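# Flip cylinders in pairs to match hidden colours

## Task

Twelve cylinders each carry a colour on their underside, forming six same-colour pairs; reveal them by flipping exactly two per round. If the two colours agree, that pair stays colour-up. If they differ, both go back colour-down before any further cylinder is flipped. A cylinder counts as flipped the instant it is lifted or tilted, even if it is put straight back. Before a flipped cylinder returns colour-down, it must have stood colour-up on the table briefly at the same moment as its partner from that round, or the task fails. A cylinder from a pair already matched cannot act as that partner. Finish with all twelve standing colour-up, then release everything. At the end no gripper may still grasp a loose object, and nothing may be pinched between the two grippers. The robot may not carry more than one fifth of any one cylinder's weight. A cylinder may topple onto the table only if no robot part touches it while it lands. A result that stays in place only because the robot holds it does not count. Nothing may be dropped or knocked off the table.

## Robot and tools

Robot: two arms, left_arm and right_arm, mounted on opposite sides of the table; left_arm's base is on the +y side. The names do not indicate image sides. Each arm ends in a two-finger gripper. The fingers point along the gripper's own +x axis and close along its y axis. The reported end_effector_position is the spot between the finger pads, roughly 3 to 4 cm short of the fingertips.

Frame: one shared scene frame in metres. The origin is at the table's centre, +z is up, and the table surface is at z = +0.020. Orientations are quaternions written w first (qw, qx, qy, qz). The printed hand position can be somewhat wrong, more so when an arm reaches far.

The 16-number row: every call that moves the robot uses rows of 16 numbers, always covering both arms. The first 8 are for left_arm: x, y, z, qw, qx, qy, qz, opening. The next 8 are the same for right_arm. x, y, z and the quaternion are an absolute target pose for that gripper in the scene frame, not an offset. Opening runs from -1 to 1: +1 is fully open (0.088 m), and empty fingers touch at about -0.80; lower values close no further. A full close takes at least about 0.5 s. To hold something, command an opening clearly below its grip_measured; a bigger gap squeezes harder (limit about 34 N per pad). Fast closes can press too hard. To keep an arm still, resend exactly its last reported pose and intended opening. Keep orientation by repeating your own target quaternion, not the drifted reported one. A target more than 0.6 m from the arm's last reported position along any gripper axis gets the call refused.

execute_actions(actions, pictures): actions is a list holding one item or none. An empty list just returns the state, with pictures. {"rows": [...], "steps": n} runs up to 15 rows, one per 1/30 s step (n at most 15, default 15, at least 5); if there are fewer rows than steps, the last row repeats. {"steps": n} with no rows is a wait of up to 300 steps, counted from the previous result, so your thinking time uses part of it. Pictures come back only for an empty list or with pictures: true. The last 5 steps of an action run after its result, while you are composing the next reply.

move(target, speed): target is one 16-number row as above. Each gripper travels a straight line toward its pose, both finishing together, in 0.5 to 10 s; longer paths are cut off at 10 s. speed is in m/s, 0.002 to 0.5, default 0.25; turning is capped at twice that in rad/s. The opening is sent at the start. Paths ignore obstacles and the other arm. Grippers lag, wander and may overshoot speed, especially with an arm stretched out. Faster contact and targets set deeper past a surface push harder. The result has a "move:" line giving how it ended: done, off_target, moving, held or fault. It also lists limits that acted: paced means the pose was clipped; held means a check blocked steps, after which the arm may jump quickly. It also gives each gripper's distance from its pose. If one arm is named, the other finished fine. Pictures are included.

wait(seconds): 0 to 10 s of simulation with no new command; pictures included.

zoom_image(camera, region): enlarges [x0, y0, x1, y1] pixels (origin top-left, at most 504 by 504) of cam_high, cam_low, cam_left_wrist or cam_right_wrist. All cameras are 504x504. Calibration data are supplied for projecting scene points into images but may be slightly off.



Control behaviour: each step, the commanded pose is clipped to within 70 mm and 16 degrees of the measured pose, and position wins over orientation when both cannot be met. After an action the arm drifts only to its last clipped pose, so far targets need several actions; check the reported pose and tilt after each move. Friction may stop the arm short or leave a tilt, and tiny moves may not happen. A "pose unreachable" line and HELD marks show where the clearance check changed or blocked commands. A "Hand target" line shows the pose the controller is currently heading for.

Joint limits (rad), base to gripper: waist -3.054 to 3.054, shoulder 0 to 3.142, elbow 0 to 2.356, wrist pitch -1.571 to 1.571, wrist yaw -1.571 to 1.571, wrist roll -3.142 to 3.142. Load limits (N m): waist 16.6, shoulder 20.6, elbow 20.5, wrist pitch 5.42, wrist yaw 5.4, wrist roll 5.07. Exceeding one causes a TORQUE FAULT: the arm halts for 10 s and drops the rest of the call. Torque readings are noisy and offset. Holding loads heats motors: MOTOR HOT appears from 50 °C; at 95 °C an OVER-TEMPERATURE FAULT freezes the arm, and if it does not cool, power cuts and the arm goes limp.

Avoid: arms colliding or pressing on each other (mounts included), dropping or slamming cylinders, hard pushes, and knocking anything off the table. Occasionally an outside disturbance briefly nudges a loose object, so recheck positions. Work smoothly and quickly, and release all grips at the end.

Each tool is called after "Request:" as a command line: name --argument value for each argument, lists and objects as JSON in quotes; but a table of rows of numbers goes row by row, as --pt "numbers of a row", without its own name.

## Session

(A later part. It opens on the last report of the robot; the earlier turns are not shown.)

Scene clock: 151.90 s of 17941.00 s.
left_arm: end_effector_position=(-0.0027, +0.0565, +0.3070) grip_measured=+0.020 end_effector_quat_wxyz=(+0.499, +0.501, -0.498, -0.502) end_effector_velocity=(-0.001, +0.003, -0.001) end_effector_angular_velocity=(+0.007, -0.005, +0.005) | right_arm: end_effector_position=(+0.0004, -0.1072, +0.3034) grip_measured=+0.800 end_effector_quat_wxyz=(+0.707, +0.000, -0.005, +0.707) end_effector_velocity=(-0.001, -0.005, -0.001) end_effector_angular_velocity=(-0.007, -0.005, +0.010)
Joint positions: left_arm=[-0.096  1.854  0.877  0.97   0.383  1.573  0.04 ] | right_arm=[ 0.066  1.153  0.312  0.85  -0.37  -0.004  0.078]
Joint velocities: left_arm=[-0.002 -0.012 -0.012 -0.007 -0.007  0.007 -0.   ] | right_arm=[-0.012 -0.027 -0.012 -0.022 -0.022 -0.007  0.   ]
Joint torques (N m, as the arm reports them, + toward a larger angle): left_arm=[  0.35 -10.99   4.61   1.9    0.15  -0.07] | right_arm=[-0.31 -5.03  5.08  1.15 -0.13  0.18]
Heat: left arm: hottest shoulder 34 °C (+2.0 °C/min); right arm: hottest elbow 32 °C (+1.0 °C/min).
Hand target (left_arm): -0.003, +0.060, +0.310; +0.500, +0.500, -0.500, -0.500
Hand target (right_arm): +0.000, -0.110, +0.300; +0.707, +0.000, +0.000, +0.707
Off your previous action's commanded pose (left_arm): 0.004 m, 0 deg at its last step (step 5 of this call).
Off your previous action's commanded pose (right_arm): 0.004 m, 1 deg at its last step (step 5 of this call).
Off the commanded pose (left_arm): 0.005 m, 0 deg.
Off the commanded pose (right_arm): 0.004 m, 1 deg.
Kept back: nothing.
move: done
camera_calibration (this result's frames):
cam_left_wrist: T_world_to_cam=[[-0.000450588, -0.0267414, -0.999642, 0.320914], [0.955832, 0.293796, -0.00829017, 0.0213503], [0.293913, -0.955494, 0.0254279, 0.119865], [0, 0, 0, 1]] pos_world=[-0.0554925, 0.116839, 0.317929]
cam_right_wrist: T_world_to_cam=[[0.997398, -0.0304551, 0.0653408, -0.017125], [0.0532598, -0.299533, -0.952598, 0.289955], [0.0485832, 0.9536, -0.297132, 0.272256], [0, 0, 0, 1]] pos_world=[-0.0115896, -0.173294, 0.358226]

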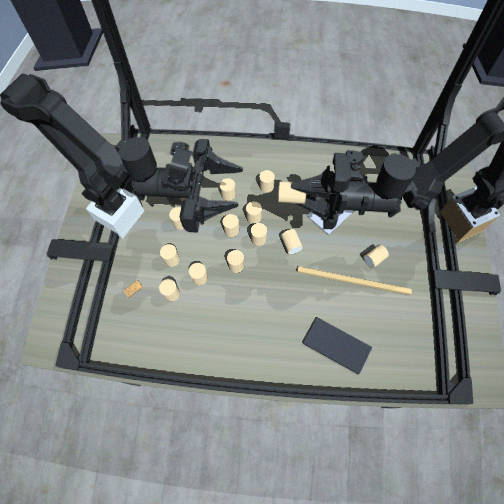

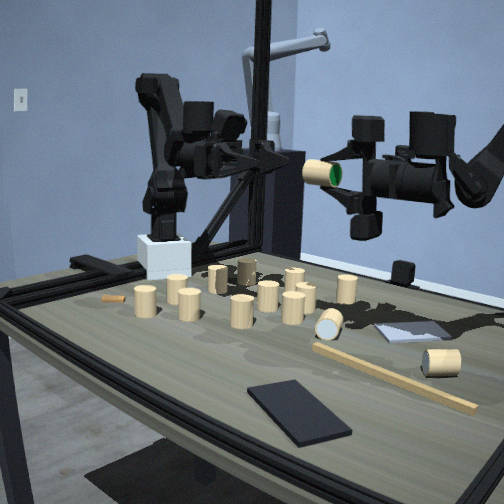

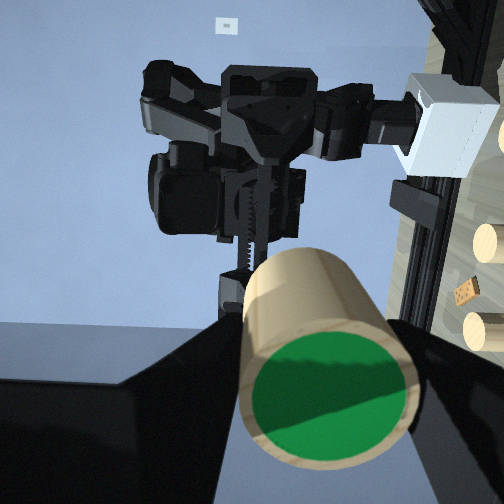

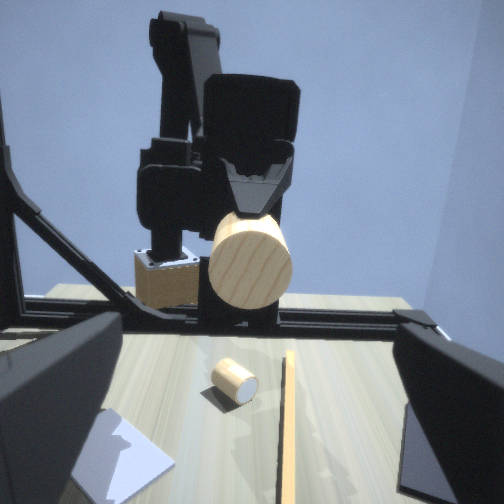

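Request:
move --target '[-0.08,0.28,0.16,0,-0.707,0,0.707,-0.4,-0.054,-0.115,0.16,0.5,-0.5,0.5,0.5,0.7]' --speed 0.4

Request:
move --target '[-0.08,0.28,0.075,0,-0.707,0,0.707,-0.4,-0.054,-0.115,0.078,0.5,-0.5,0.5,0.5,0.7]' --speed 0.08

Request:
execute_actions --actions '[{"rows":[[-0.08,0.28,0.075,0,-0.707,0,0.707,0.7,-0.054,-0.115,0.078,0.5,-0.5,0.5,0.5,-0.4]],"steps":13}]'

Request:
move --target '[-0.08,0.28,0.16,0,-0.707,0,0.707,0.7,-0.054,-0.115,0.17,0.5,-0.5,0.5,0.5,-0.4]'

Request:
move --target '[-0.003,0.09,0.31,0.5,0.5,-0.5,-0.5,0.8,0,-0.05,0.298,0.707,0,0,0.707,-0.4]' --speed 0.4

Request:
move --target '[-0.003,0.014,0.31,0.5,0.5,-0.5,-0.5,0.8,0,-0.05,0.298,0.707,0,0,0.707,-0.4]' --speed 0.12

Request:
execute_actions --actions '[{"rows":[[-0.003,0.014,0.31,0.5,0.5,-0.5,-0.5,-0.4,0,-0.05,0.298,0.707,0,0,0.707,-0.4]],"steps":13}]'

Request:
execute_actions --actions '[{"rows":[[-0.003,0.014,0.31,0.5,0.5,-0.5,-0.5,-0.4,0,-0.05,0.298,0.707,0,0,0.707,0.8]],"steps":10}]'

Request:
move --target '[-0.003,0.06,0.31,0.5,0.5,-0.5,-0.5,-0.4,0,-0.12,0.3,0.707,0,0,0.707,0.8]'

Request:
move --target '[-0.15,0.28,0.16,0,-0.707,0,0.707,-0.4,0,-0.12,0.3,0.707,0,0,0.707,0.8]' --speed 0.4

Request:
move --target '[-0.15,0.28,0.075,0,-0.707,0,0.707,-0.4,0,-0.12,0.3,0.707,0,0,0.707,0.8]' --speed 0.08

Request:
execute_actions --actions '[{"rows":[[-0.15,0.28,0.075,0,-0.707,0,0.707,0.7,0,-0.12,0.3,0.707,0,0,0.707,0.8]],"steps":12}]'

Request:
wait --seconds 1.5

Scene clock: 155.03 s of 17941.00 s.
left_arm: end_effector_position=(-0.0799, +0.2802, +0.1585) grip_measured=+0.017 end_effector_quat_wxyz=(+0.005, +0.704, +0.001, -0.711) end_effector_velocity=(-0.002, +0.006, -0.003) end_effector_angular_velocity=(+0.038, +0.001, +0.015) | right_arm: end_effector_position=(-0.0534, -0.1179, +0.1626) grip_measured=+0.700 end_effector_quat_wxyz=(+0.498, -0.500, +0.496, +0.507) end_effector_velocity=(-0.004, -0.000, -0.001) end_effector_angular_velocity=(-0.021, +0.023, +0.010)
Joint positions: left_arm=[-0.264  1.602  0.903 -0.868  0.011  1.779  0.04 ] | right_arm=[ 0.388  1.781  1.216 -0.998 -0.005 -0.061  0.073]
Joint velocities: left_arm=[-0.007  0.012 -0.002 -0.022 -0.007 -0.022 -0.   ] | right_arm=[ 0.002  0.017  0.017 -0.022 -0.022 -0.007 -0.   ]
Joint torques (N m, as the arm reports them, + toward a larger angle): left_arm=[-0.3  -4.89  6.13  0.13 -0.11 -0.11] | right_arm=[ 0.25 -7.18  6.85 -0.09  0.01  0.18]
Heat: left arm: hottest shoulder 34 °C (+1.0 °C/min); right arm: hottest elbow 32 °C (+1.0 °C/min).
Hand target (left_arm): -0.080, +0.278, +0.159; +0.004, +0.705, +0.002, -0.710
Hand target (right_arm): -0.054, -0.117, +0.161; +0.497, -0.502, +0.498, +0.503
Off the commanded pose (left_arm): 0.002 m, 1 deg.
Off the commanded pose (right_arm): 0.004 m, 1 deg.
Kept back: nothing.
move: done
camera_calibration (this result's frames):
cam_left_wrist: T_world_to_cam=[[-0.00769549, 0.999195, -0.0393658, -0.261756], [0.958611, 0.0185762, 0.284112, 0.0591439], [0.284614, -0.0355501, -0.957983, 0.257438], [0, 0, 0, 1]] pos_world=[-0.131981, 0.269598, 0.219513]
cam_right_wrist: T_world_to_cam=[[0.997134, 0.0711437, 0.0257536, 0.0637467], [0.0602631, -0.95259, 0.298229, -0.124521], [0.0457498, -0.295822, -0.954147, 0.202632], [0, 0, 0, 1]] pos_world=[-0.0653303, -0.06321, 0.228835]

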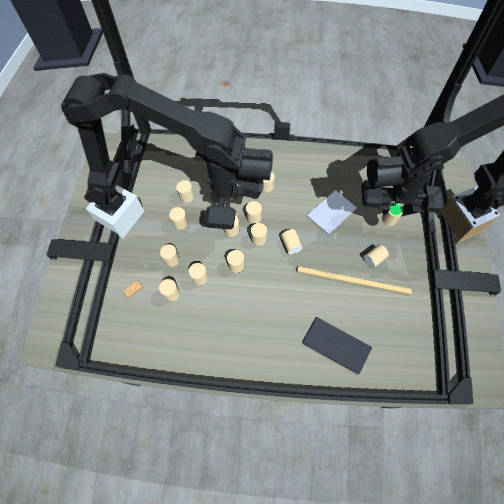

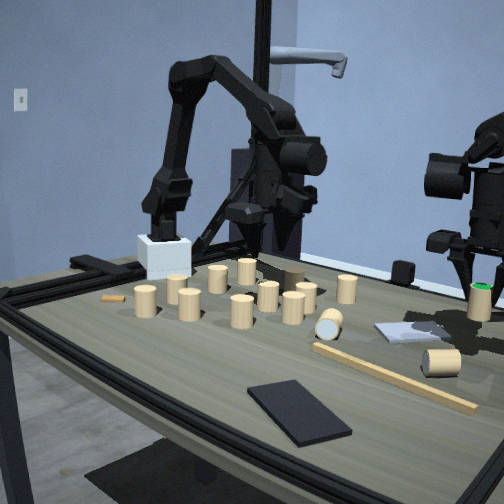

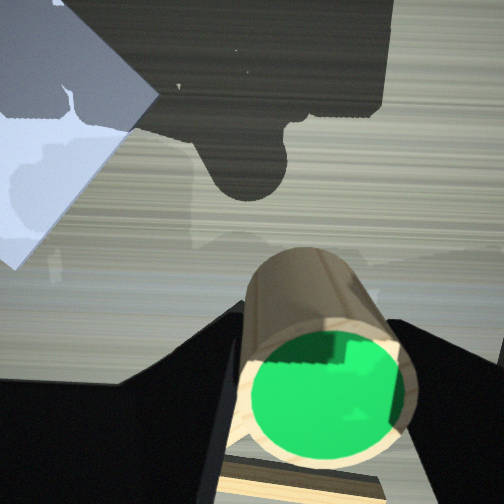

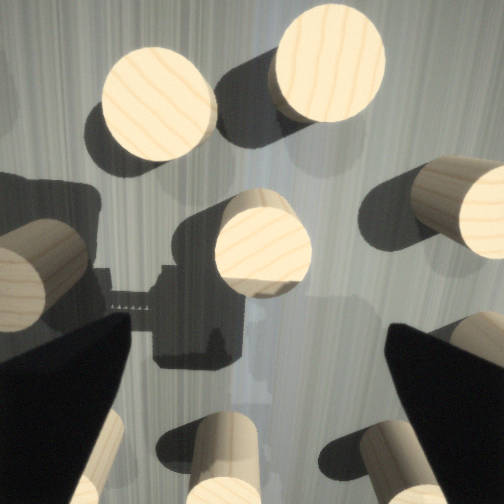

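Scene clock: 156.50 s of 17941.00 s.
left_arm: end_effector_position=(-0.0787, +0.2758, +0.0804) grip_measured=+0.017 end_effector_quat_wxyz=(+0.008, +0.707, -0.005, -0.707) end_effector_velocity=(-0.003, +0.004, -0.002) end_effector_angular_velocity=(+0.015, +0.011, +0.005) | right_arm: end_effector_position=(-0.0535, -0.1120, +0.0842) grip_measured=+0.700 end_effector_quat_wxyz=(+0.503, -0.496, +0.495, +0.506) end_effector_velocity=(-0.001, -0.005, -0.002) end_effector_angular_velocity=(-0.017, +0.008, +0.020)
Joint positions: left_arm=[-0.268  1.808  0.758 -0.504  0.003  1.778  0.04 ] | right_arm=[ 0.39   1.932  1.067 -0.688 -0.003 -0.049  0.073]
Joint velocities: left_arm=[-0.002  0.002 -0.007 -0.007  0.007 -0.007 -0.   ] | right_arm=[-0.002  0.002 -0.007 -0.007 -0.007 -0.022  0.   ]
Joint torques (N m, as the arm reports them, + toward a larger angle): left_arm=[-0.14 -4.95  2.9   0.82 -0.05  0.  ] | right_arm=[ 0.28 -7.56  3.74  0.31  0.02  0.19]
Heat: left arm: hottest shoulder 34 °C (+2.0 °C/min); right arm: hottest elbow 32 °C (+1.0 °C/min).
Hand target (left_arm): -0.080, +0.280, +0.075; +0.000, +0.707, +0.000, -0.707
Hand target (right_arm): -0.054, -0.116, +0.078; +0.500, -0.500, +0.500, +0.500
Off the commanded pose (left_arm): 0.007 m, 1 deg.
Off the commanded pose (right_arm): 0.007 m, 1 deg.
Kept back: nothing.
move: done
camera_calibration (this result's frames):
cam_left_wrist: T_world_to_cam=[[-0.00385836, 0.998707, -0.0506853, -0.259149], [0.955483, 0.0186353, 0.294456, 0.079148], [0.29502, -0.0472929, -0.95432, 0.18587], [0, 0, 0, 1]] pos_world=[-0.13146, 0.266129, 0.140938]
cam_right_wrist: T_world_to_cam=[[0.99772, 0.0609648, 0.0289368, 0.0640754], [0.0500149, -0.955894, 0.289423, -0.0956746], [0.0453052, -0.287316, -0.956764, 0.130708], [0, 0, 0, 1]] pos_world=[-0.0650659, -0.0578067, 0.150893]

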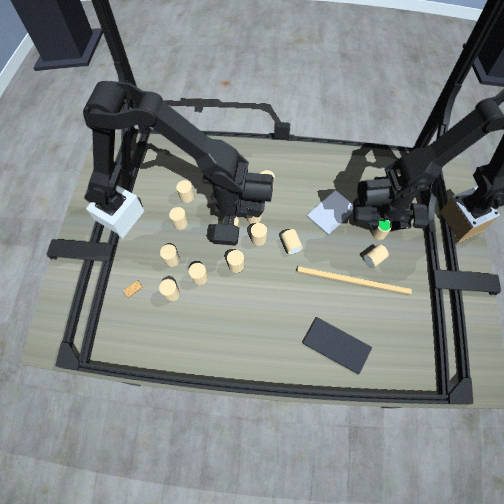

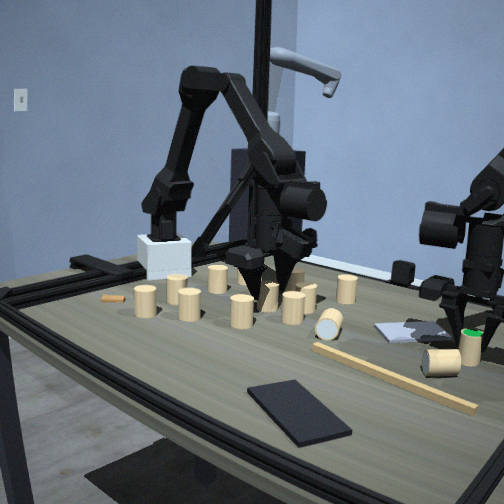

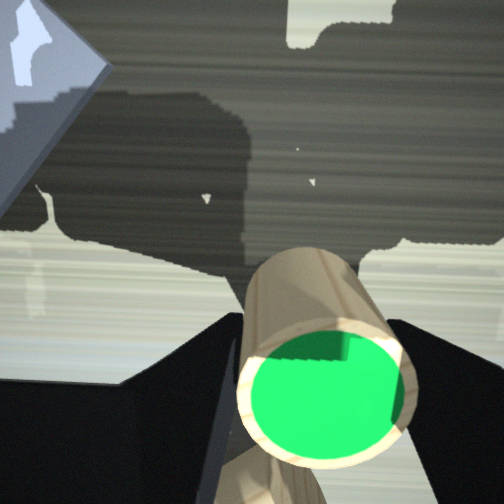

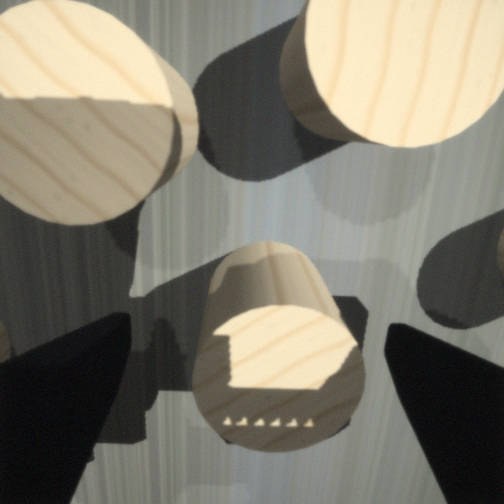

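Scene clock: 156.77 s of 17941.00 s.
left_arm: end_effector_position=(-0.0786, +0.2752, +0.0792) grip_measured=+0.545 end_effector_quat_wxyz=(+0.008, +0.708, -0.005, -0.707) end_effector_velocity=(-0.000, +0.003, -0.001) end_effector_angular_velocity=(+0.013, -0.004, +0.020) | right_arm: end_effector_position=(-0.0531, -0.1123, +0.0831) grip_measured=+0.022 end_effector_quat_wxyz=(+0.503, -0.497, +0.495, +0.504) end_effector_velocity=(+0.002, +0.000, -0.001) end_effector_angular_velocity=(+0.002, -0.008, +0.005)
Joint positions: left_arm=[-0.268  1.812  0.758 -0.498  0.003  1.779  0.066] | right_arm=[ 0.39   1.936  1.067 -0.687 -0.001 -0.049  0.04 ]
Joint velocities: left_arm=[-0.002  0.002 -0.002 -0.007 -0.007 -0.022  0.175] | right_arm=[-0.002  0.002 -0.002  0.007  0.007 -0.007 -0.   ]
Joint torques (N m, as the arm reports them, + toward a larger angle): left_arm=[-0.21 -5.26  3.13  0.42 -0.02  0.05] | right_arm=[ 0.24 -7.55  4.17  0.29 -0.04  0.17]
Heat: left arm: hottest shoulder 34 °C (+2.0 °C/min); right arm: hottest elbow 32 °C (+1.0 °C/min).
Steps of this call (steps 1 to 8: the first 8 steps of this action). Readings (end_effector_position):
1: left_arm (-0.0788, +0.2759, +0.0803) | right_arm (-0.0535, -0.1121, +0.0840)
2: left_arm (-0.0788, +0.2758, +0.0803) | right_arm (-0.0535, -0.1121, +0.0838)
4: left_arm (-0.0786, +0.2750, +0.0799) | right_arm (-0.0535, -0.1123, +0.0833)
8: the state above

Scene clock: 158.20 s of 17941.00 s.
left_arm: end_effector_position=(-0.0804, +0.2836, +0.1555) grip_measured=+0.700 end_effector_quat_wxyz=(-0.004, +0.705, +0.007, -0.709) end_effector_velocity=(+0.001, +0.005, +0.003) end_effector_angular_velocity=(+0.023, -0.003, +0.010) | right_arm: end_effector_position=(-0.0533, -0.1166, +0.1645) grip_measured=+0.022 end_effector_quat_wxyz=(+0.495, -0.504, +0.503, +0.497) end_effector_velocity=(-0.002, -0.004, +0.001) end_effector_angular_velocity=(-0.017, +0.008, +0.010)
Joint positions: left_arm=[-0.268  1.612  0.9   -0.876  0.003  1.779  0.073] | right_arm=[ 0.39   1.802  1.251 -1.034 -0.001 -0.049  0.04 ]
Joint velocities: left_arm=[ 0.002 -0.007  0.007 -0.037 -0.007 -0.007  0.   ] | right_arm=[ 0.002 -0.002  0.002 -0.022 -0.007 -0.007 -0.   ]
Joint torques (N m, as the arm reports them, + toward a larger angle): left_arm=[-0.25 -7.33  5.91  0.13 -0.01  0.01] | right_arm=[  0.23 -10.06   6.86  -0.13  -0.04   0.17]
Heat: left arm: hottest shoulder 34 °C (+2.0 °C/min); right arm: hottest elbow 32 °C (+1.0 °C/min).
Hand target (left_arm): -0.080, +0.280, +0.160; +0.000, +0.707, +0.000, -0.707
Hand target (right_arm): -0.054, -0.114, +0.170; +0.500, -0.500, +0.500, +0.500
Off your previous action's commanded pose (left_arm): 0.006 m, 1 deg at its last step (step 5 of this call).
Off your previous action's commanded pose (right_arm): 0.006 m, 1 deg at its last step (step 5 of this call).
Off the commanded pose (left_arm): 0.006 m, 1 deg.
Off the commanded pose (right_arm): 0.006 m, 1 deg.
Kept back: nothing.
move: done
camera_calibration (this result's frames):
cam_left_wrist: T_world_to_cam=[[-0.00333888, 0.999842, -0.0174868, -0.268524], [0.95757, 0.00823618, 0.288084, 0.0626771], [0.288182, -0.015783, -0.957446, 0.249441], [0, 0, 0, 1]] pos_world=[-0.132799, 0.271902, 0.216074]
cam_right_wrist: T_world_to_cam=[[0.997723, 0.0615217, 0.0276548, 0.0621698], [0.0494177, -0.945759, 0.321088, -0.127331], [0.0459087, -0.31899, -0.946646, 0.20091], [0, 0, 0, 1]] pos_world=[-0.0649593, -0.060161, 0.229355]

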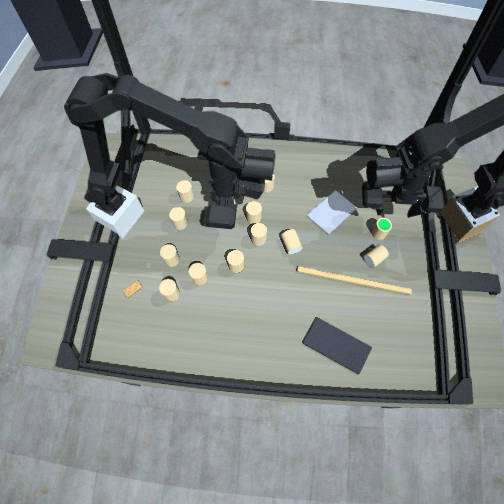

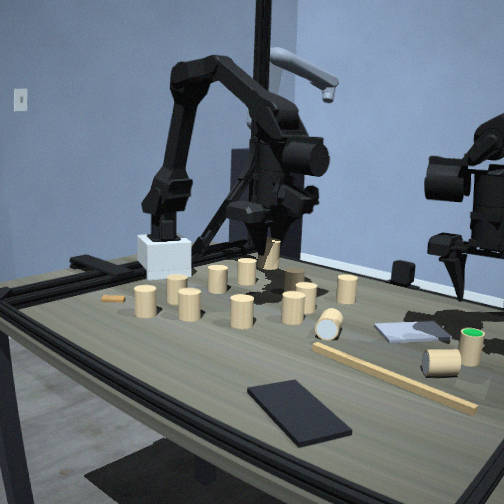

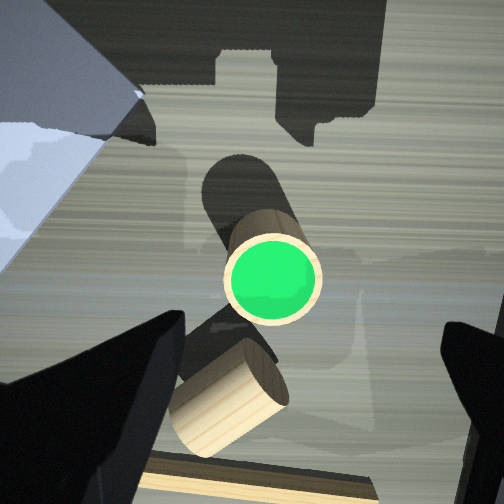

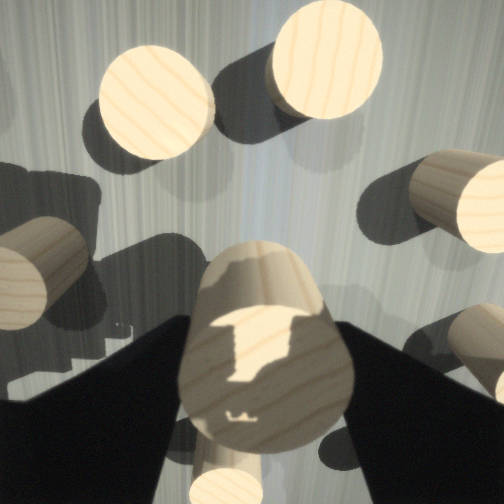

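Scene clock: 160.83 s of 17941.00 s.
left_arm: end_effector_position=(-0.0049, +0.0947, +0.3123) grip_measured=+0.800 end_effector_quat_wxyz=(+0.495, +0.502, -0.503, -0.500) end_effector_velocity=(+0.000, -0.001, -0.009) end_effector_angular_velocity=(+0.016, +0.014, +0.005) | right_arm: end_effector_position=(-0.0007, -0.0479, +0.3025) grip_measured=+0.022 end_effector_quat_wxyz=(+0.711, -0.000, -0.008, +0.703) end_effector_velocity=(+0.002, -0.001, -0.001) end_effector_angular_velocity=(+0.007, -0.009, -0.000)
Joint positions: left_arm=[-0.054  1.725  0.734  0.987  0.433  1.583  0.078] | right_arm=[ 0.164  1.439  0.488  0.963 -0.262 -0.009  0.04 ]
Joint velocities: left_arm=[-0.002  0.017 -0.007  0.007 -0.007 -0.007 -0.   ] | right_arm=[-0.007  0.007 -0.007  0.022 -0.007 -0.007 -0.   ]
Joint torques (N m, as the arm reports them, + toward a larger angle): left_arm=[ 0.11 -6.31  6.55  1.73  0.1  -0.17] | right_arm=[-0.3  -5.25  4.94  1.61 -0.12  0.19]
Heat: left arm: hottest shoulder 33 °C (+1.0 °C/min); right arm: hottest elbow 32 °C (+1.0 °C/min).
Hand target (left_arm): -0.003, +0.092, +0.312; +0.495, +0.500, -0.503, -0.501
Hand target (right_arm): -0.000, -0.049, +0.297; +0.711, -0.001, -0.001, +0.703
Off the commanded pose (left_arm): 0.006 m, 1 deg.
Off the commanded pose (right_arm): 0.005 m, 1 deg.
Kept back: nothing.
move: done
camera_calibration (this result's frames):
cam_left_wrist: T_world_to_cam=[[0.0104173, -0.0293842, -0.999514, 0.32753], [0.958098, 0.286435, 0.00156492, 0.00985526], [0.28625, -0.957649, 0.0311368, 0.155342], [0, 0, 0, 1]] pos_world=[-0.0573209, 0.155564, 0.322518]
cam_right_wrist: T_world_to_cam=[[0.996697, -0.0409832, 0.0701134, -0.0161371], [0.0548459, -0.297038, -0.953289, 0.307311], [0.0598952, 0.953986, -0.293809, 0.214496], [0, 0, 0, 1]] pos_world=[-0.0136182, -0.114004, 0.357109]

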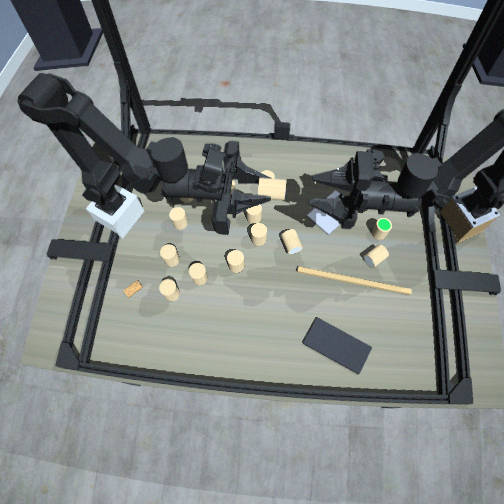

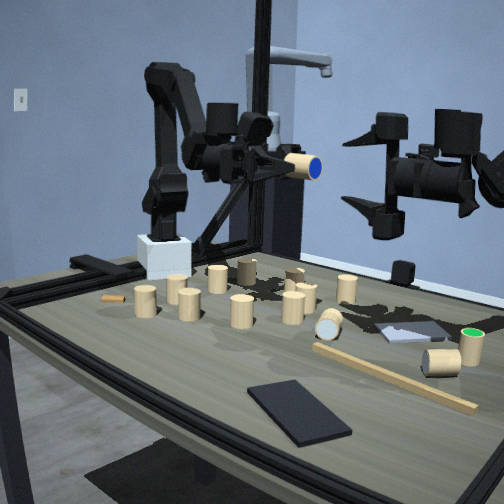

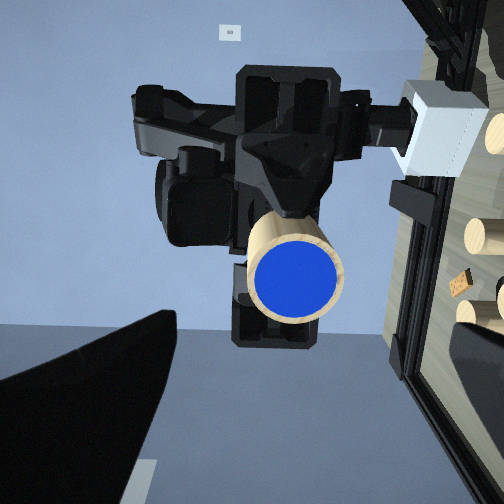

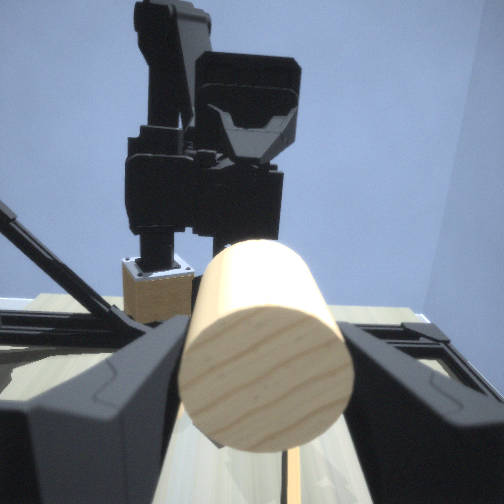

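Scene clock: 162.00 s of 17941.00 s.
left_arm: end_effector_position=(-0.0031, +0.0179, +0.3137) grip_measured=+0.800 end_effector_quat_wxyz=(+0.501, +0.500, -0.503, -0.497) end_effector_velocity=(+0.003, -0.002, +0.001) end_effector_angular_velocity=(-0.007, +0.005, +0.019) | right_arm: end_effector_position=(-0.0004, -0.0486, +0.3023) grip_measured=+0.022 end_effector_quat_wxyz=(+0.707, +0.001, -0.007, +0.707) end_effector_velocity=(-0.000, -0.001, -0.002) end_effector_angular_velocity=(-0.007, -0.005, +0.005)
Joint positions: left_arm=[-0.135  1.956  1.043  0.92   0.344  1.573  0.078] | right_arm=[ 0.156  1.439  0.487  0.963 -0.281 -0.005  0.04 ]
Joint velocities: left_arm=[-0.002  0.007  0.007  0.007 -0.022 -0.007 -0.   ] | right_arm=[-0.002 -0.002 -0.002 -0.007 -0.007 -0.007 -0.   ]
Joint torques (N m, as the arm reports them, + toward a larger angle): left_arm=[-0.34 -8.33  6.67  1.47 -0.09 -0.16] | right_arm=[-0.31 -6.07  4.96  1.32 -0.13  0.2 ]
Heat: left arm: hottest shoulder 33 °C (+1.0 °C/min); right arm: hottest elbow 32 °C (+1.0 °C/min).
Hand target (left_arm): -0.003, +0.014, +0.310; +0.500, +0.500, -0.500, -0.500
Hand target (right_arm): -0.000, -0.050, +0.298; +0.707, +0.000, -0.000, +0.707
Off the commanded pose (left_arm): 0.005 m, 0 deg.
Off the commanded pose (right_arm): 0.005 m, 1 deg.
Kept back: nothing.
move: done
camera_calibration (this result's frames):
cam_left_wrist: T_world_to_cam=[[0.0054686, -0.0402812, -0.999173, 0.326695], [0.955764, 0.294061, -0.00662391, 0.0325525], [0.294085, -0.954938, 0.0401074, 0.078345], [0, 0, 0, 1]] pos_world=[-0.0559391, 0.0784018, 0.323499]
cam_right_wrist: T_world_to_cam=[[0.997332, -0.0302659, 0.0664268, -0.0148426], [0.0544907, -0.296839, -0.953371, 0.306904], [0.0485727, 0.954448, -0.294398, 0.215242], [0, 0, 0, 1]] pos_world=[-0.0123753, -0.114786, 0.356946]

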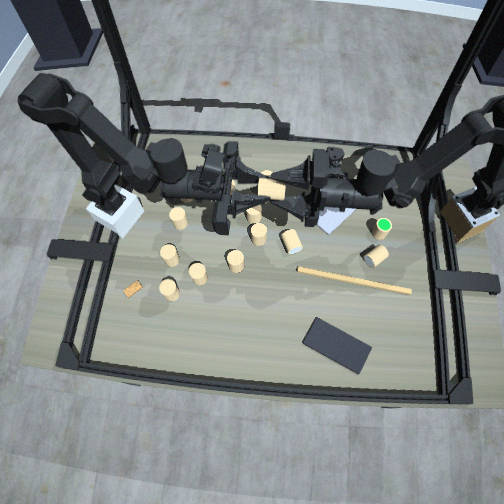

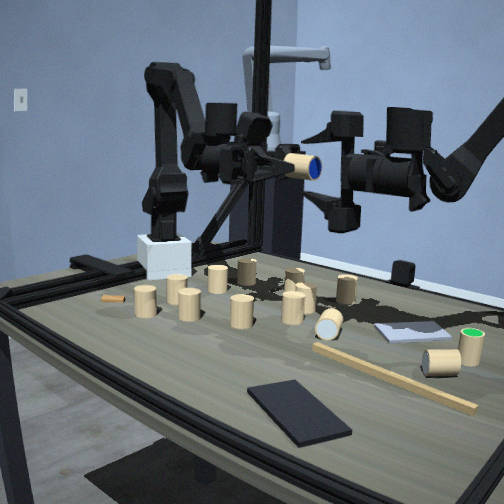

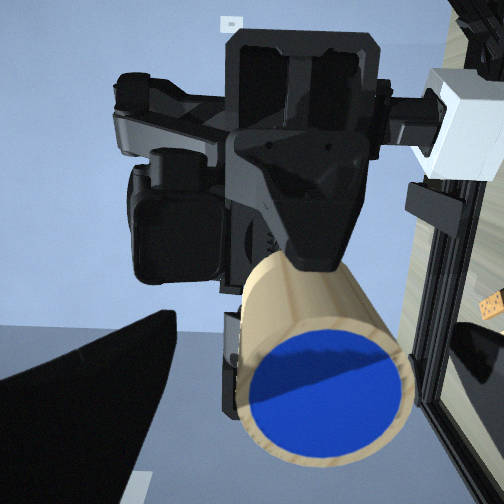

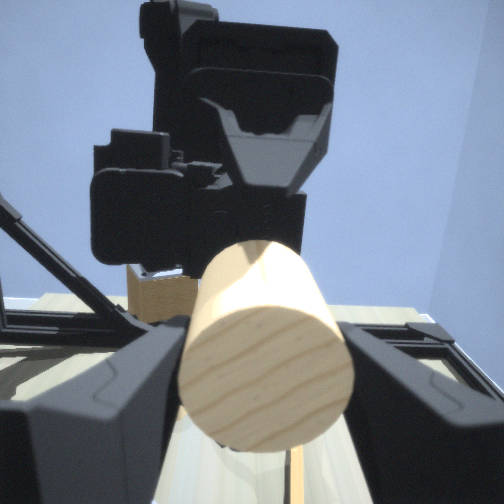

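Scene clock: 162.27 s of 17941.00 s.
left_arm: end_effector_position=(-0.0031, +0.0174, +0.3140) grip_measured=+0.020 end_effector_quat_wxyz=(+0.501, +0.499, -0.503, -0.497) end_effector_velocity=(+0.000, -0.001, +0.003) end_effector_angular_velocity=(-0.002, +0.007, +0.005) | right_arm: end_effector_position=(-0.0004, -0.0486, +0.3021) grip_measured=+0.022 end_effector_quat_wxyz=(+0.707, +0.001, -0.006, +0.707) end_effector_velocity=(+0.001, -0.003, -0.006) end_effector_angular_velocity=(-0.016, -0.003, -0.000)
Joint positions: left_arm=[-0.135  1.956  1.046  0.917  0.344  1.573  0.04 ] | right_arm=[ 0.156  1.439  0.487  0.963 -0.281 -0.004  0.04 ]
Joint velocities: left_arm=[-0.002 -0.002  0.007 -0.007 -0.007 -0.007 -0.003] | right_arm=[-0.007 -0.002 -0.012 -0.007 -0.007 -0.007 -0.   ]
Joint torques (N m, as the arm reports them, + toward a larger angle): left_arm=[-0.26 -8.14  6.75  1.55 -0.11 -0.17] | right_arm=[-0.29 -6.05  5.05  1.31 -0.12  0.14]
Heat: left arm: hottest shoulder 33 °C (+1.0 °C/min); right arm: hottest elbow 32 °C (+1.0 °C/min).
Steps of this call (steps 1 to 8: the first 8 steps of this action). Readings (end_effector_position):
1: left_arm (-0.0032, +0.0177, +0.3139) | right_arm (-0.0004, -0.0486, +0.3023)
2: left_arm (-0.0032, +0.0177, +0.3140) | right_arm (-0.0004, -0.0486, +0.3023)
4: left_arm (-0.0032, +0.0176, +0.3138) | right_arm (-0.0004, -0.0486, +0.3023)
8: the state above

Scene clock: 162.60 s of 17941.00 s.
left_arm: end_effector_position=(-0.0030, +0.0173, +0.3136) grip_measured=+0.019 end_effector_quat_wxyz=(+0.500, +0.500, -0.502, -0.497) end_effector_velocity=(+0.003, -0.002, -0.020) end_effector_angular_velocity=(+0.057, +0.013, +0.020) | right_arm: end_effector_position=(-0.0003, -0.0487, +0.3020) grip_measured=+0.191 end_effector_quat_wxyz=(+0.707, +0.001, -0.006, +0.707) end_effector_velocity=(-0.000, -0.001, +0.001) end_effector_angular_velocity=(+0.007, -0.009, +0.005)
Joint positions: left_arm=[-0.135  1.957  1.046  0.917  0.344  1.573  0.04 ] | right_arm=[ 0.155  1.439  0.487  0.963 -0.282 -0.004  0.048]
Joint velocities: left_arm=[-0.002  0.022 -0.002 -0.037 -0.022  0.007 -0.   ] | right_arm=[-0.002 -0.002 -0.002  0.007 -0.007 -0.007  0.162]
Joint torques (N m, as the arm reports them, + toward a larger angle): left_arm=[-0.04 -8.72  6.8   1.61 -0.05 -0.13] | right_arm=[-0.27 -6.04  5.05  1.3  -0.1   0.14]
Heat: left arm: hottest shoulder 33 °C (+1.0 °C/min); right arm: hottest elbow 32 °C (+1.0 °C/min).
Off your previous action's commanded pose (left_arm): 0.005 m, 0 deg at its last step (step 5 of this call).
Off your previous action's commanded pose (right_arm): 0.004 m, 1 deg at its last step (step 5 of this call).
Steps of this call (steps 1 to 5: the last 5 steps of your previous action; steps 6 to 10: the first 5 steps of this action). Readings (end_effector_position):
6: left_arm (-0.0030, +0.0174, +0.3141) | right_arm (-0.0003, -0.0487, +0.3020)
7: left_arm (-0.0030, +0.0174, +0.3141) | right_arm (-0.0002, -0.0487, +0.3020)
9: left_arm (-0.0030, +0.0173, +0.3139) | right_arm (-0.0002, -0.0487, +0.3020)
10: the state above

Scene clock: 164.17 s of 17941.00 s.
left_arm: end_effector_position=(-0.0027, +0.0564, +0.3073) grip_measured=+0.018 end_effector_quat_wxyz=(+0.499, +0.501, -0.499, -0.501) end_effector_velocity=(+0.001, +0.003, +0.002) end_effector_angular_velocity=(-0.007, +0.005, +0.010) | right_arm: end_effector_position=(+0.0003, -0.1172, +0.3037) grip_measured=+0.800 end_effector_quat_wxyz=(+0.707, +0.001, -0.005, +0.707) end_effector_velocity=(-0.001, -0.004, -0.001) end_effector_angular_velocity=(-0.011, +0.012, +0.010)
Joint positions: left_arm=[-0.096  1.854  0.877  0.97   0.383  1.573  0.04 ] | right_arm=[ 0.046  1.095  0.286  0.818 -0.39  -0.003  0.078]
Joint velocities: left_arm=[ 0.002 -0.012 -0.012  0.007 -0.007 -0.007 -0.   ] | right_arm=[-0.012 -0.027 -0.002 -0.037 -0.022  0.007 -0.   ]
Joint torques (N m, as the arm reports them, + toward a larger angle): left_arm=[  0.02 -10.94   4.53   1.85   0.09  -0.08] | right_arm=[-0.4  -4.59  5.14  1.14 -0.13  0.17]
Heat: left arm: hottest shoulder 34 °C (+2.0 °C/min); right arm: hottest elbow 32 °C (+1.0 °C/min).
Hand target (left_arm): -0.003, +0.060, +0.310; +0.500, +0.500, -0.500, -0.500
Hand target (right_arm): -0.000, -0.120, +0.300; +0.707, +0.000, +0.000, +0.707
Off your previous action's commanded pose (left_arm): 0.004 m, 0 deg at its last step (step 5 of this call).
Off your previous action's commanded pose (right_arm): 0.004 m, 1 deg at its last step (step 5 of this call).
Off the commanded pose (left_arm): 0.004 m, 0 deg.
Off the commanded pose (right_arm): 0.005 m, 1 deg.
Kept back: nothing.
move: done
camera_calibration (this result's frames):
cam_left_wrist: T_world_to_cam=[[0.000215682, -0.0274488, -0.999623, 0.321278], [0.955838, 0.293788, -0.00786094, 0.0212188], [0.293893, -0.955476, 0.0263, 0.119554], [0, 0, 0, 1]] pos_world=[-0.055487, 0.116816, 0.318179]
cam_right_wrist: T_world_to_cam=[[0.99743, -0.030111, 0.0650101, -0.017264], [0.0530782, -0.298901, -0.952807, 0.287437], [0.0481216, 0.953809, -0.296535, 0.281751], [0, 0, 0, 1]] pos_world=[-0.0115953, -0.183341, 0.358543]

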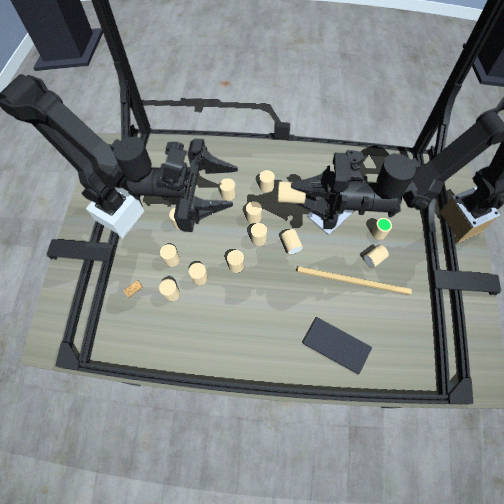

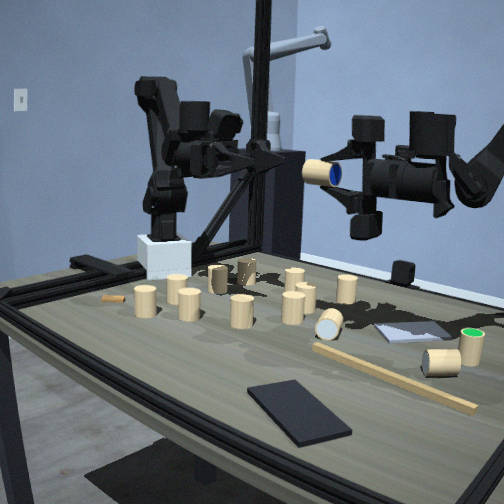

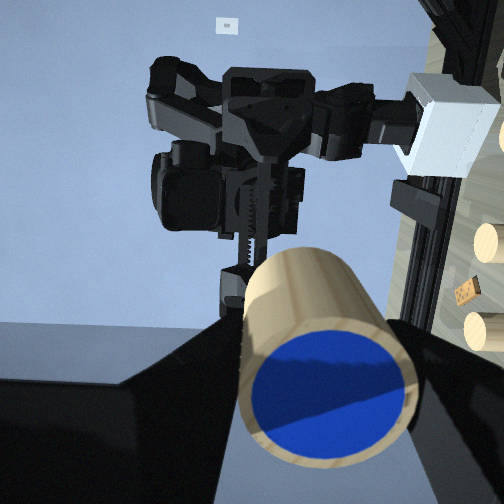

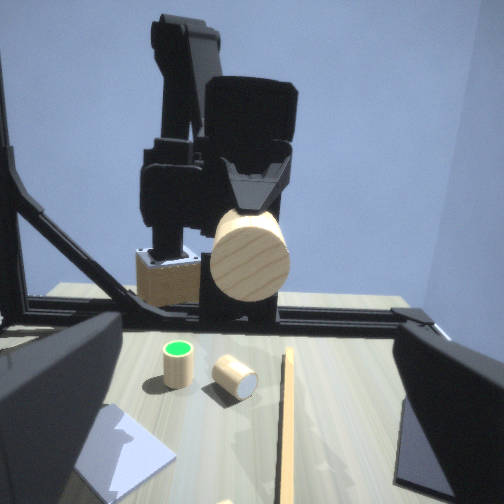

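Scene clock: 166.63 s of 17941.00 s.
left_arm: end_effector_position=(-0.1493, +0.2804, +0.1584) grip_measured=+0.016 end_effector_quat_wxyz=(+0.004, +0.704, +0.001, -0.710) end_effector_velocity=(+0.001, +0.004, -0.001) end_effector_angular_velocity=(+0.026, -0.024, -0.005) | right_arm: end_effector_position=(+0.0004, -0.1178, +0.3036) grip_measured=+0.800 end_effector_quat_wxyz=(+0.707, +0.000, -0.005, +0.707) end_effector_velocity=(+0.002, -0.001, -0.002) end_effector_angular_velocity=(-0.007, -0.004, -0.010)
Joint positions: left_arm=[-0.54   1.582  0.882 -0.866  0.009  1.502  0.04 ] | right_arm=[ 0.045  1.091  0.285  0.815 -0.391 -0.003  0.078]
Joint velocities: left_arm=[-0.012  0.007  0.002 -0.022 -0.022 -0.007 -0.   ] | right_arm=[-0.002 -0.002 -0.002 -0.007  0.007 -0.007 -0.   ]
Joint torques (N m, as the arm reports them, + toward a larger angle): left_arm=[-0.05 -4.47  6.27  0.23  0.08 -0.08] | right_arm=[-0.3  -4.6   5.17  1.14 -0.12  0.12]
Heat: left arm: hottest shoulder 34 °C (+2.0 °C/min); right arm: hottest elbow 32 °C (+1.0 °C/min).
Hand target (left_arm): -0.151, +0.278, +0.158; +0.003, +0.704, +0.003, -0.710
Hand target (right_arm): +0.000, -0.120, +0.300; +0.707, +0.000, -0.000, +0.707
Off the commanded pose (left_arm): 0.002 m, 1 deg.
Off the commanded pose (right_arm): 0.004 m, 1 deg.
Kept back: nothing.
move: done
camera_calibration (this result's frames):
cam_left_wrist: T_world_to_cam=[[-0.00803536, 0.999271, -0.0373243, -0.262931], [0.958343, 0.0183525, 0.285028, 0.125618], [0.285506, -0.0334792, -0.957792, 0.276679], [0, 0, 0, 1]] pos_world=[-0.201491, 0.269697, 0.219383]
cam_right_wrist: T_world_to_cam=[[0.997437, -0.0304456, 0.0647478, -0.0172586], [0.0526931, -0.299596, -0.95261, 0.286982], [0.048401, 0.95358, -0.297224, 0.282481], [0, 0, 0, 1]] pos_world=[-0.0115799, -0.183915, 0.358459]

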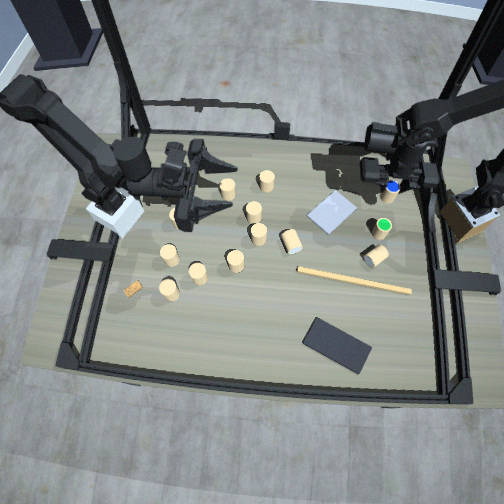

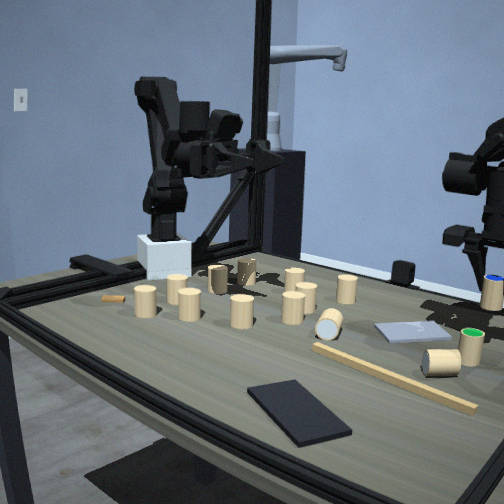

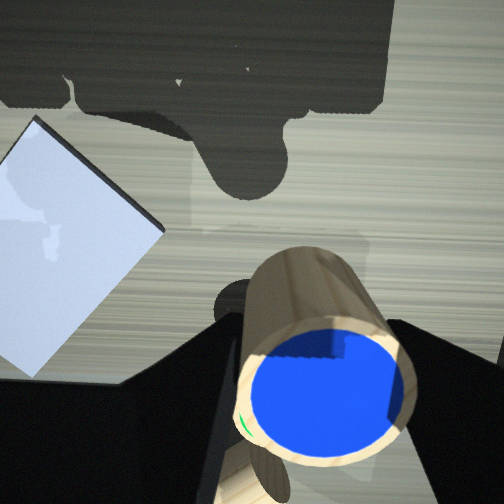

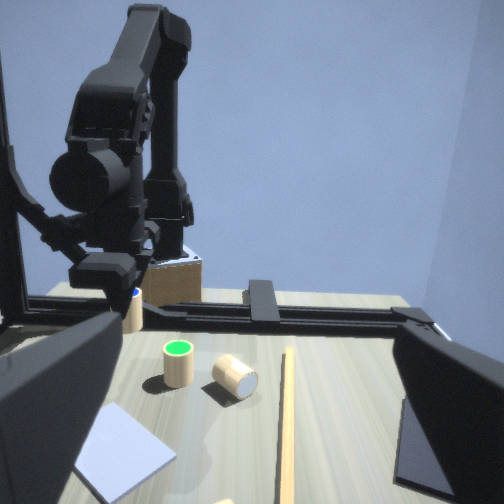

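Scene clock: 168.07 s of 17941.00 s.
left_arm: end_effector_position=(-0.1500, +0.2754, +0.0806) grip_measured=+0.016 end_effector_quat_wxyz=(+0.008, +0.706, -0.005, -0.709) end_effector_velocity=(+0.000, -0.004, +0.000) end_effector_angular_velocity=(-0.022, -0.005, +0.020) | right_arm: end_effector_position=(+0.0003, -0.1178, +0.3036) grip_measured=+0.800 end_effector_quat_wxyz=(+0.707, +0.000, -0.005, +0.707) end_effector_velocity=(+0.002, -0.001, -0.002) end_effector_angular_velocity=(-0.007, -0.004, -0.010)
Joint positions: left_arm=[-0.545  1.792  0.738 -0.499  0.003  1.502  0.04 ] | right_arm=[ 0.045  1.091  0.285  0.815 -0.392 -0.003  0.078]
Joint velocities: left_arm=[-0.002 -0.002 -0.002  0.022 -0.007 -0.022 -0.   ] | right_arm=[-0.002 -0.002 -0.002 -0.007  0.007 -0.007 -0.   ]
Joint torques (N m, as the arm reports them, + toward a larger angle): left_arm=[-0.25 -4.6   3.04  0.84 -0.05  0.04] | right_arm=[-0.31 -4.58  5.19  1.15 -0.12  0.12]
Heat: left arm: hottest shoulder 34 °C (+2.0 °C/min); right arm: hottest elbow 32 °C (+1.0 °C/min).
Hand target (left_arm): -0.150, +0.280, +0.075; +0.000, +0.707, -0.000, -0.707
Hand target (right_arm): -0.000, -0.120, +0.300; +0.707, +0.000, -0.000, +0.707
Off the commanded pose (left_arm): 0.007 m, 1 deg.
Off the commanded pose (right_arm): 0.004 m, 1 deg.
Kept back: nothing.
move: done
camera_calibration (this result's frames):
cam_left_wrist: T_world_to_cam=[[-0.00331226, 0.998692, -0.0510234, -0.258875], [0.957026, 0.0179619, 0.289444, 0.148029], [0.289982, -0.047872, -0.955834, 0.206633], [0, 0, 0, 1]] pos_world=[-0.202445, 0.26577, 0.141452]
cam_right_wrist: T_world_to_cam=[[0.997448, -0.0300651, 0.0647508, -0.0171574], [0.0528102, -0.299577, -0.952609, 0.286987], [0.0480381, 0.953598, -0.297225, 0.282486], [0, 0, 0, 1]] pos_world=[-0.0116123, -0.183919, 0.358459]

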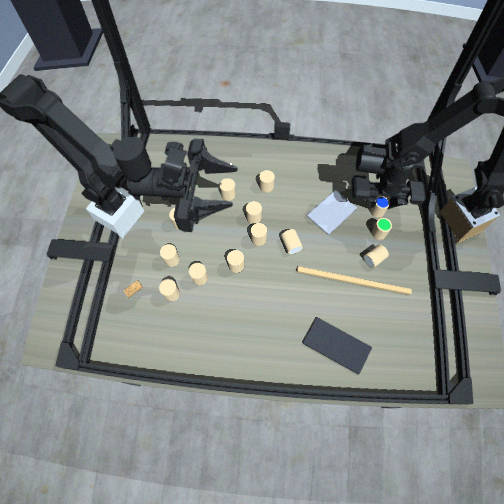

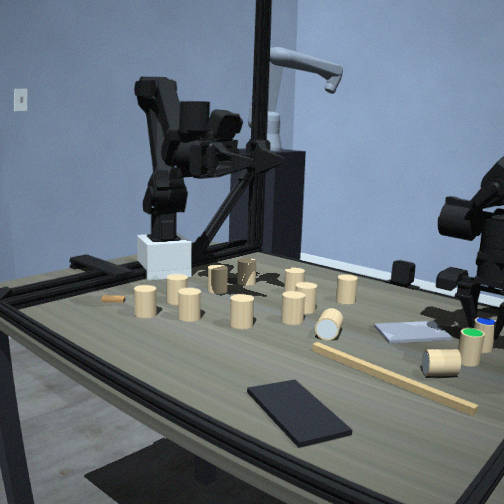

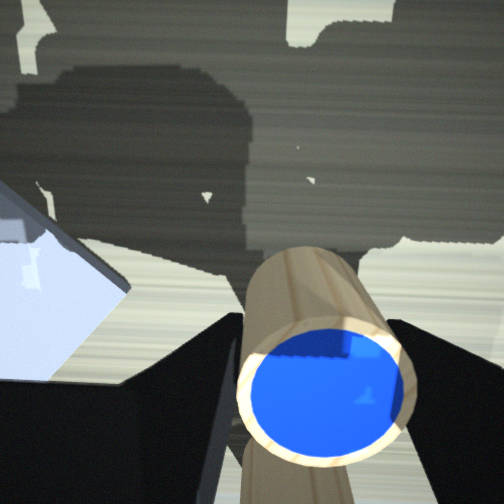

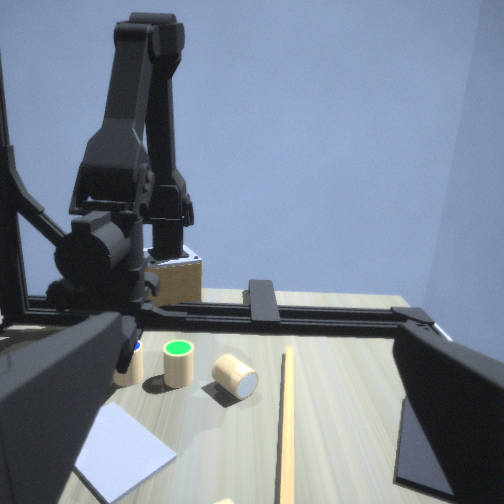

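Scene clock: 168.30 s of 17941.00 s.
left_arm: end_effector_position=(-0.1500, +0.2749, +0.0794) grip_measured=+0.426 end_effector_quat_wxyz=(+0.008, +0.706, -0.006, -0.708) end_effector_velocity=(+0.001, +0.008, -0.005) end_effector_angular_velocity=(+0.041, -0.010, +0.005) | right_arm: end_effector_position=(+0.0003, -0.1179, +0.3034) grip_measured=+0.800 end_effector_quat_wxyz=(+0.707, +0.000, -0.005, +0.707) end_effector_velocity=(-0.003, -0.000, -0.003) end_effector_angular_velocity=(-0.011, -0.003, +0.019)
Joint positions: left_arm=[-0.545  1.796  0.737 -0.492  0.003  1.502  0.06 ] | right_arm=[ 0.045  1.091  0.284  0.815 -0.392 -0.003  0.078]
Joint velocities: left_arm=[-0.002  0.017 -0.002 -0.022 -0.007 -0.007  0.173] | right_arm=[-0.002  0.002 -0.002 -0.007 -0.022 -0.007 -0.   ]
Joint torques (N m, as the arm reports them, + toward a larger angle): left_arm=[-0.03 -5.24  3.46  0.42 -0.08 -0.01] | right_arm=[-0.31 -4.58  5.2   1.14 -0.12  0.12]
Heat: left arm: hottest shoulder 34 °C (+2.0 °C/min); right arm: hottest elbow 32 °C (+1.0 °C/min).
Steps of this call (steps 1 to 7: the first 7 steps of this action). Readings (end_effector_position):
1: left_arm (-0.1501, +0.2754, +0.0806) | right_arm (+0.0003, -0.1179, +0.3034)
2: left_arm (-0.1500, +0.2754, +0.0806) | right_arm (+0.0003, -0.1179, +0.3034)
4: left_arm (-0.1501, +0.2745, +0.0802) | right_arm (+0.0003, -0.1179, +0.3034)
7: the state above

Scene clock: 169.97 s of 17941.00 s.
left_arm: end_effector_position=(-0.1500, +0.2751, +0.0792) grip_measured=+0.700 end_effector_quat_wxyz=(+0.008, +0.706, -0.005, -0.708) end_effector_velocity=(+0.000, -0.001, +0.000) end_effector_angular_velocity=(-0.008, -0.007, +0.005) | right_arm: end_effector_position=(+0.0003, -0.1179, +0.3034) grip_measured=+0.800 end_effector_quat_wxyz=(+0.707, +0.000, -0.005, +0.707) end_effector_velocity=(-0.001, -0.001, +0.003) end_effector_angular_velocity=(+0.011, +0.003, +0.005)
Joint positions: left_arm=[-0.545  1.797  0.737 -0.492  0.003  1.502  0.073] | right_arm=[ 0.045  1.091  0.284  0.815 -0.392 -0.003  0.078]
Joint velocities: left_arm=[-0.002 -0.002 -0.002  0.007 -0.007 -0.007 -0.   ] | right_arm=[-0.002 -0.007 -0.002  0.007 -0.007  0.007 -0.   ]
Joint torques (N m, as the arm reports them, + toward a larger angle): left_arm=[-0.25 -5.19  3.26  0.47 -0.07 -0.02] | right_arm=[-0.3  -4.58  5.22  1.14 -0.12  0.12]
Heat: left arm: hottest shoulder 33 °C (+1.0 °C/min); right arm: hottest elbow 32 °C (+1.0 °C/min).
Hand target (left_arm): -0.150, +0.280, +0.075; +0.000, +0.707, +0.000, -0.707
Hand target (right_arm): -0.000, -0.120, +0.300; +0.707, +0.000, +0.000, +0.707
Off the commanded pose (left_arm): 0.006 m, 1 deg.
Off the commanded pose (right_arm): 0.004 m, 1 deg.
Kept back: nothing.
Steps of this call (steps 1 to 5: the last 5 steps of your previous action; steps 6 to 50: nothing new was sent). Readings (end_effector_position):
1: left_arm (-0.1500, +0.2750, +0.0792) | right_arm (+0.0003, -0.1179, +0.3034)
2: left_arm (-0.1500, +0.2750, +0.0792) | right_arm (+0.0003, -0.1179, +0.3034)
4: left_arm (-0.1500, +0.2751, +0.0792) | right_arm (+0.0003, -0.1179, +0.3034)
8: left_arm (-0.1500, +0.2751, +0.0792) | right_arm (+0.0003, -0.1179, +0.3034)
50: the state above
camera_calibration (this result's frames):
cam_left_wrist: T_world_to_cam=[[-0.00292002, 0.998672, -0.0514296, -0.25859], [0.95693, 0.0177209, 0.289777, 0.148528], [0.290304, -0.0483684, -0.955711, 0.205444], [0, 0, 0, 1]] pos_world=[-0.202527, 0.265552, 0.140006]
cam_right_wrist: T_world_to_cam=[[0.997483, -0.0300394, 0.0642358, -0.0169697], [0.0523091, -0.299913, -0.952531, 0.286758], [0.0478786, 0.953494, -0.297587, 0.282582], [0, 0, 0, 1]] pos_world=[-0.0116026, -0.183947, 0.358329]

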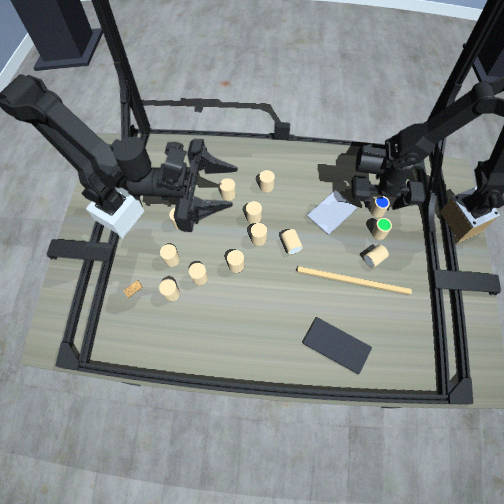

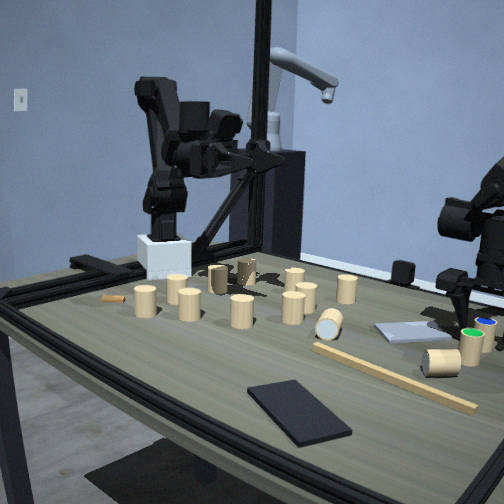

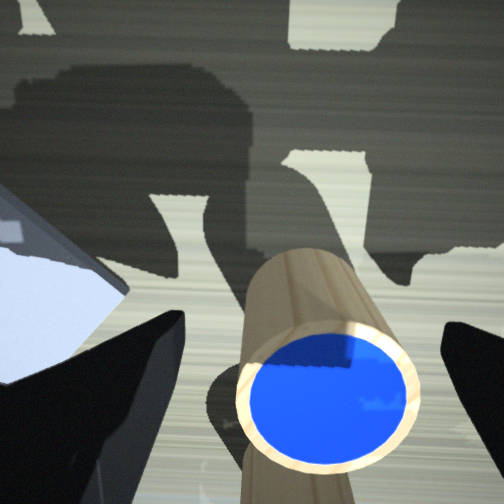

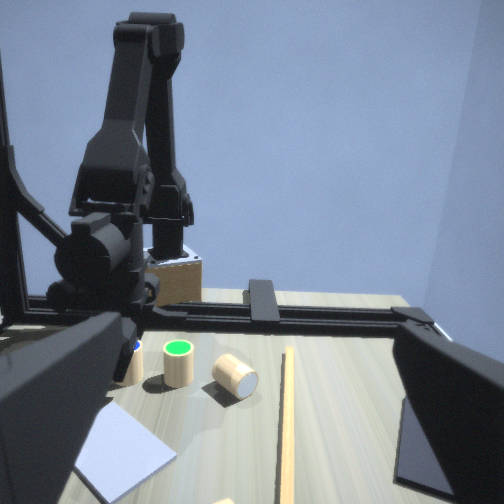

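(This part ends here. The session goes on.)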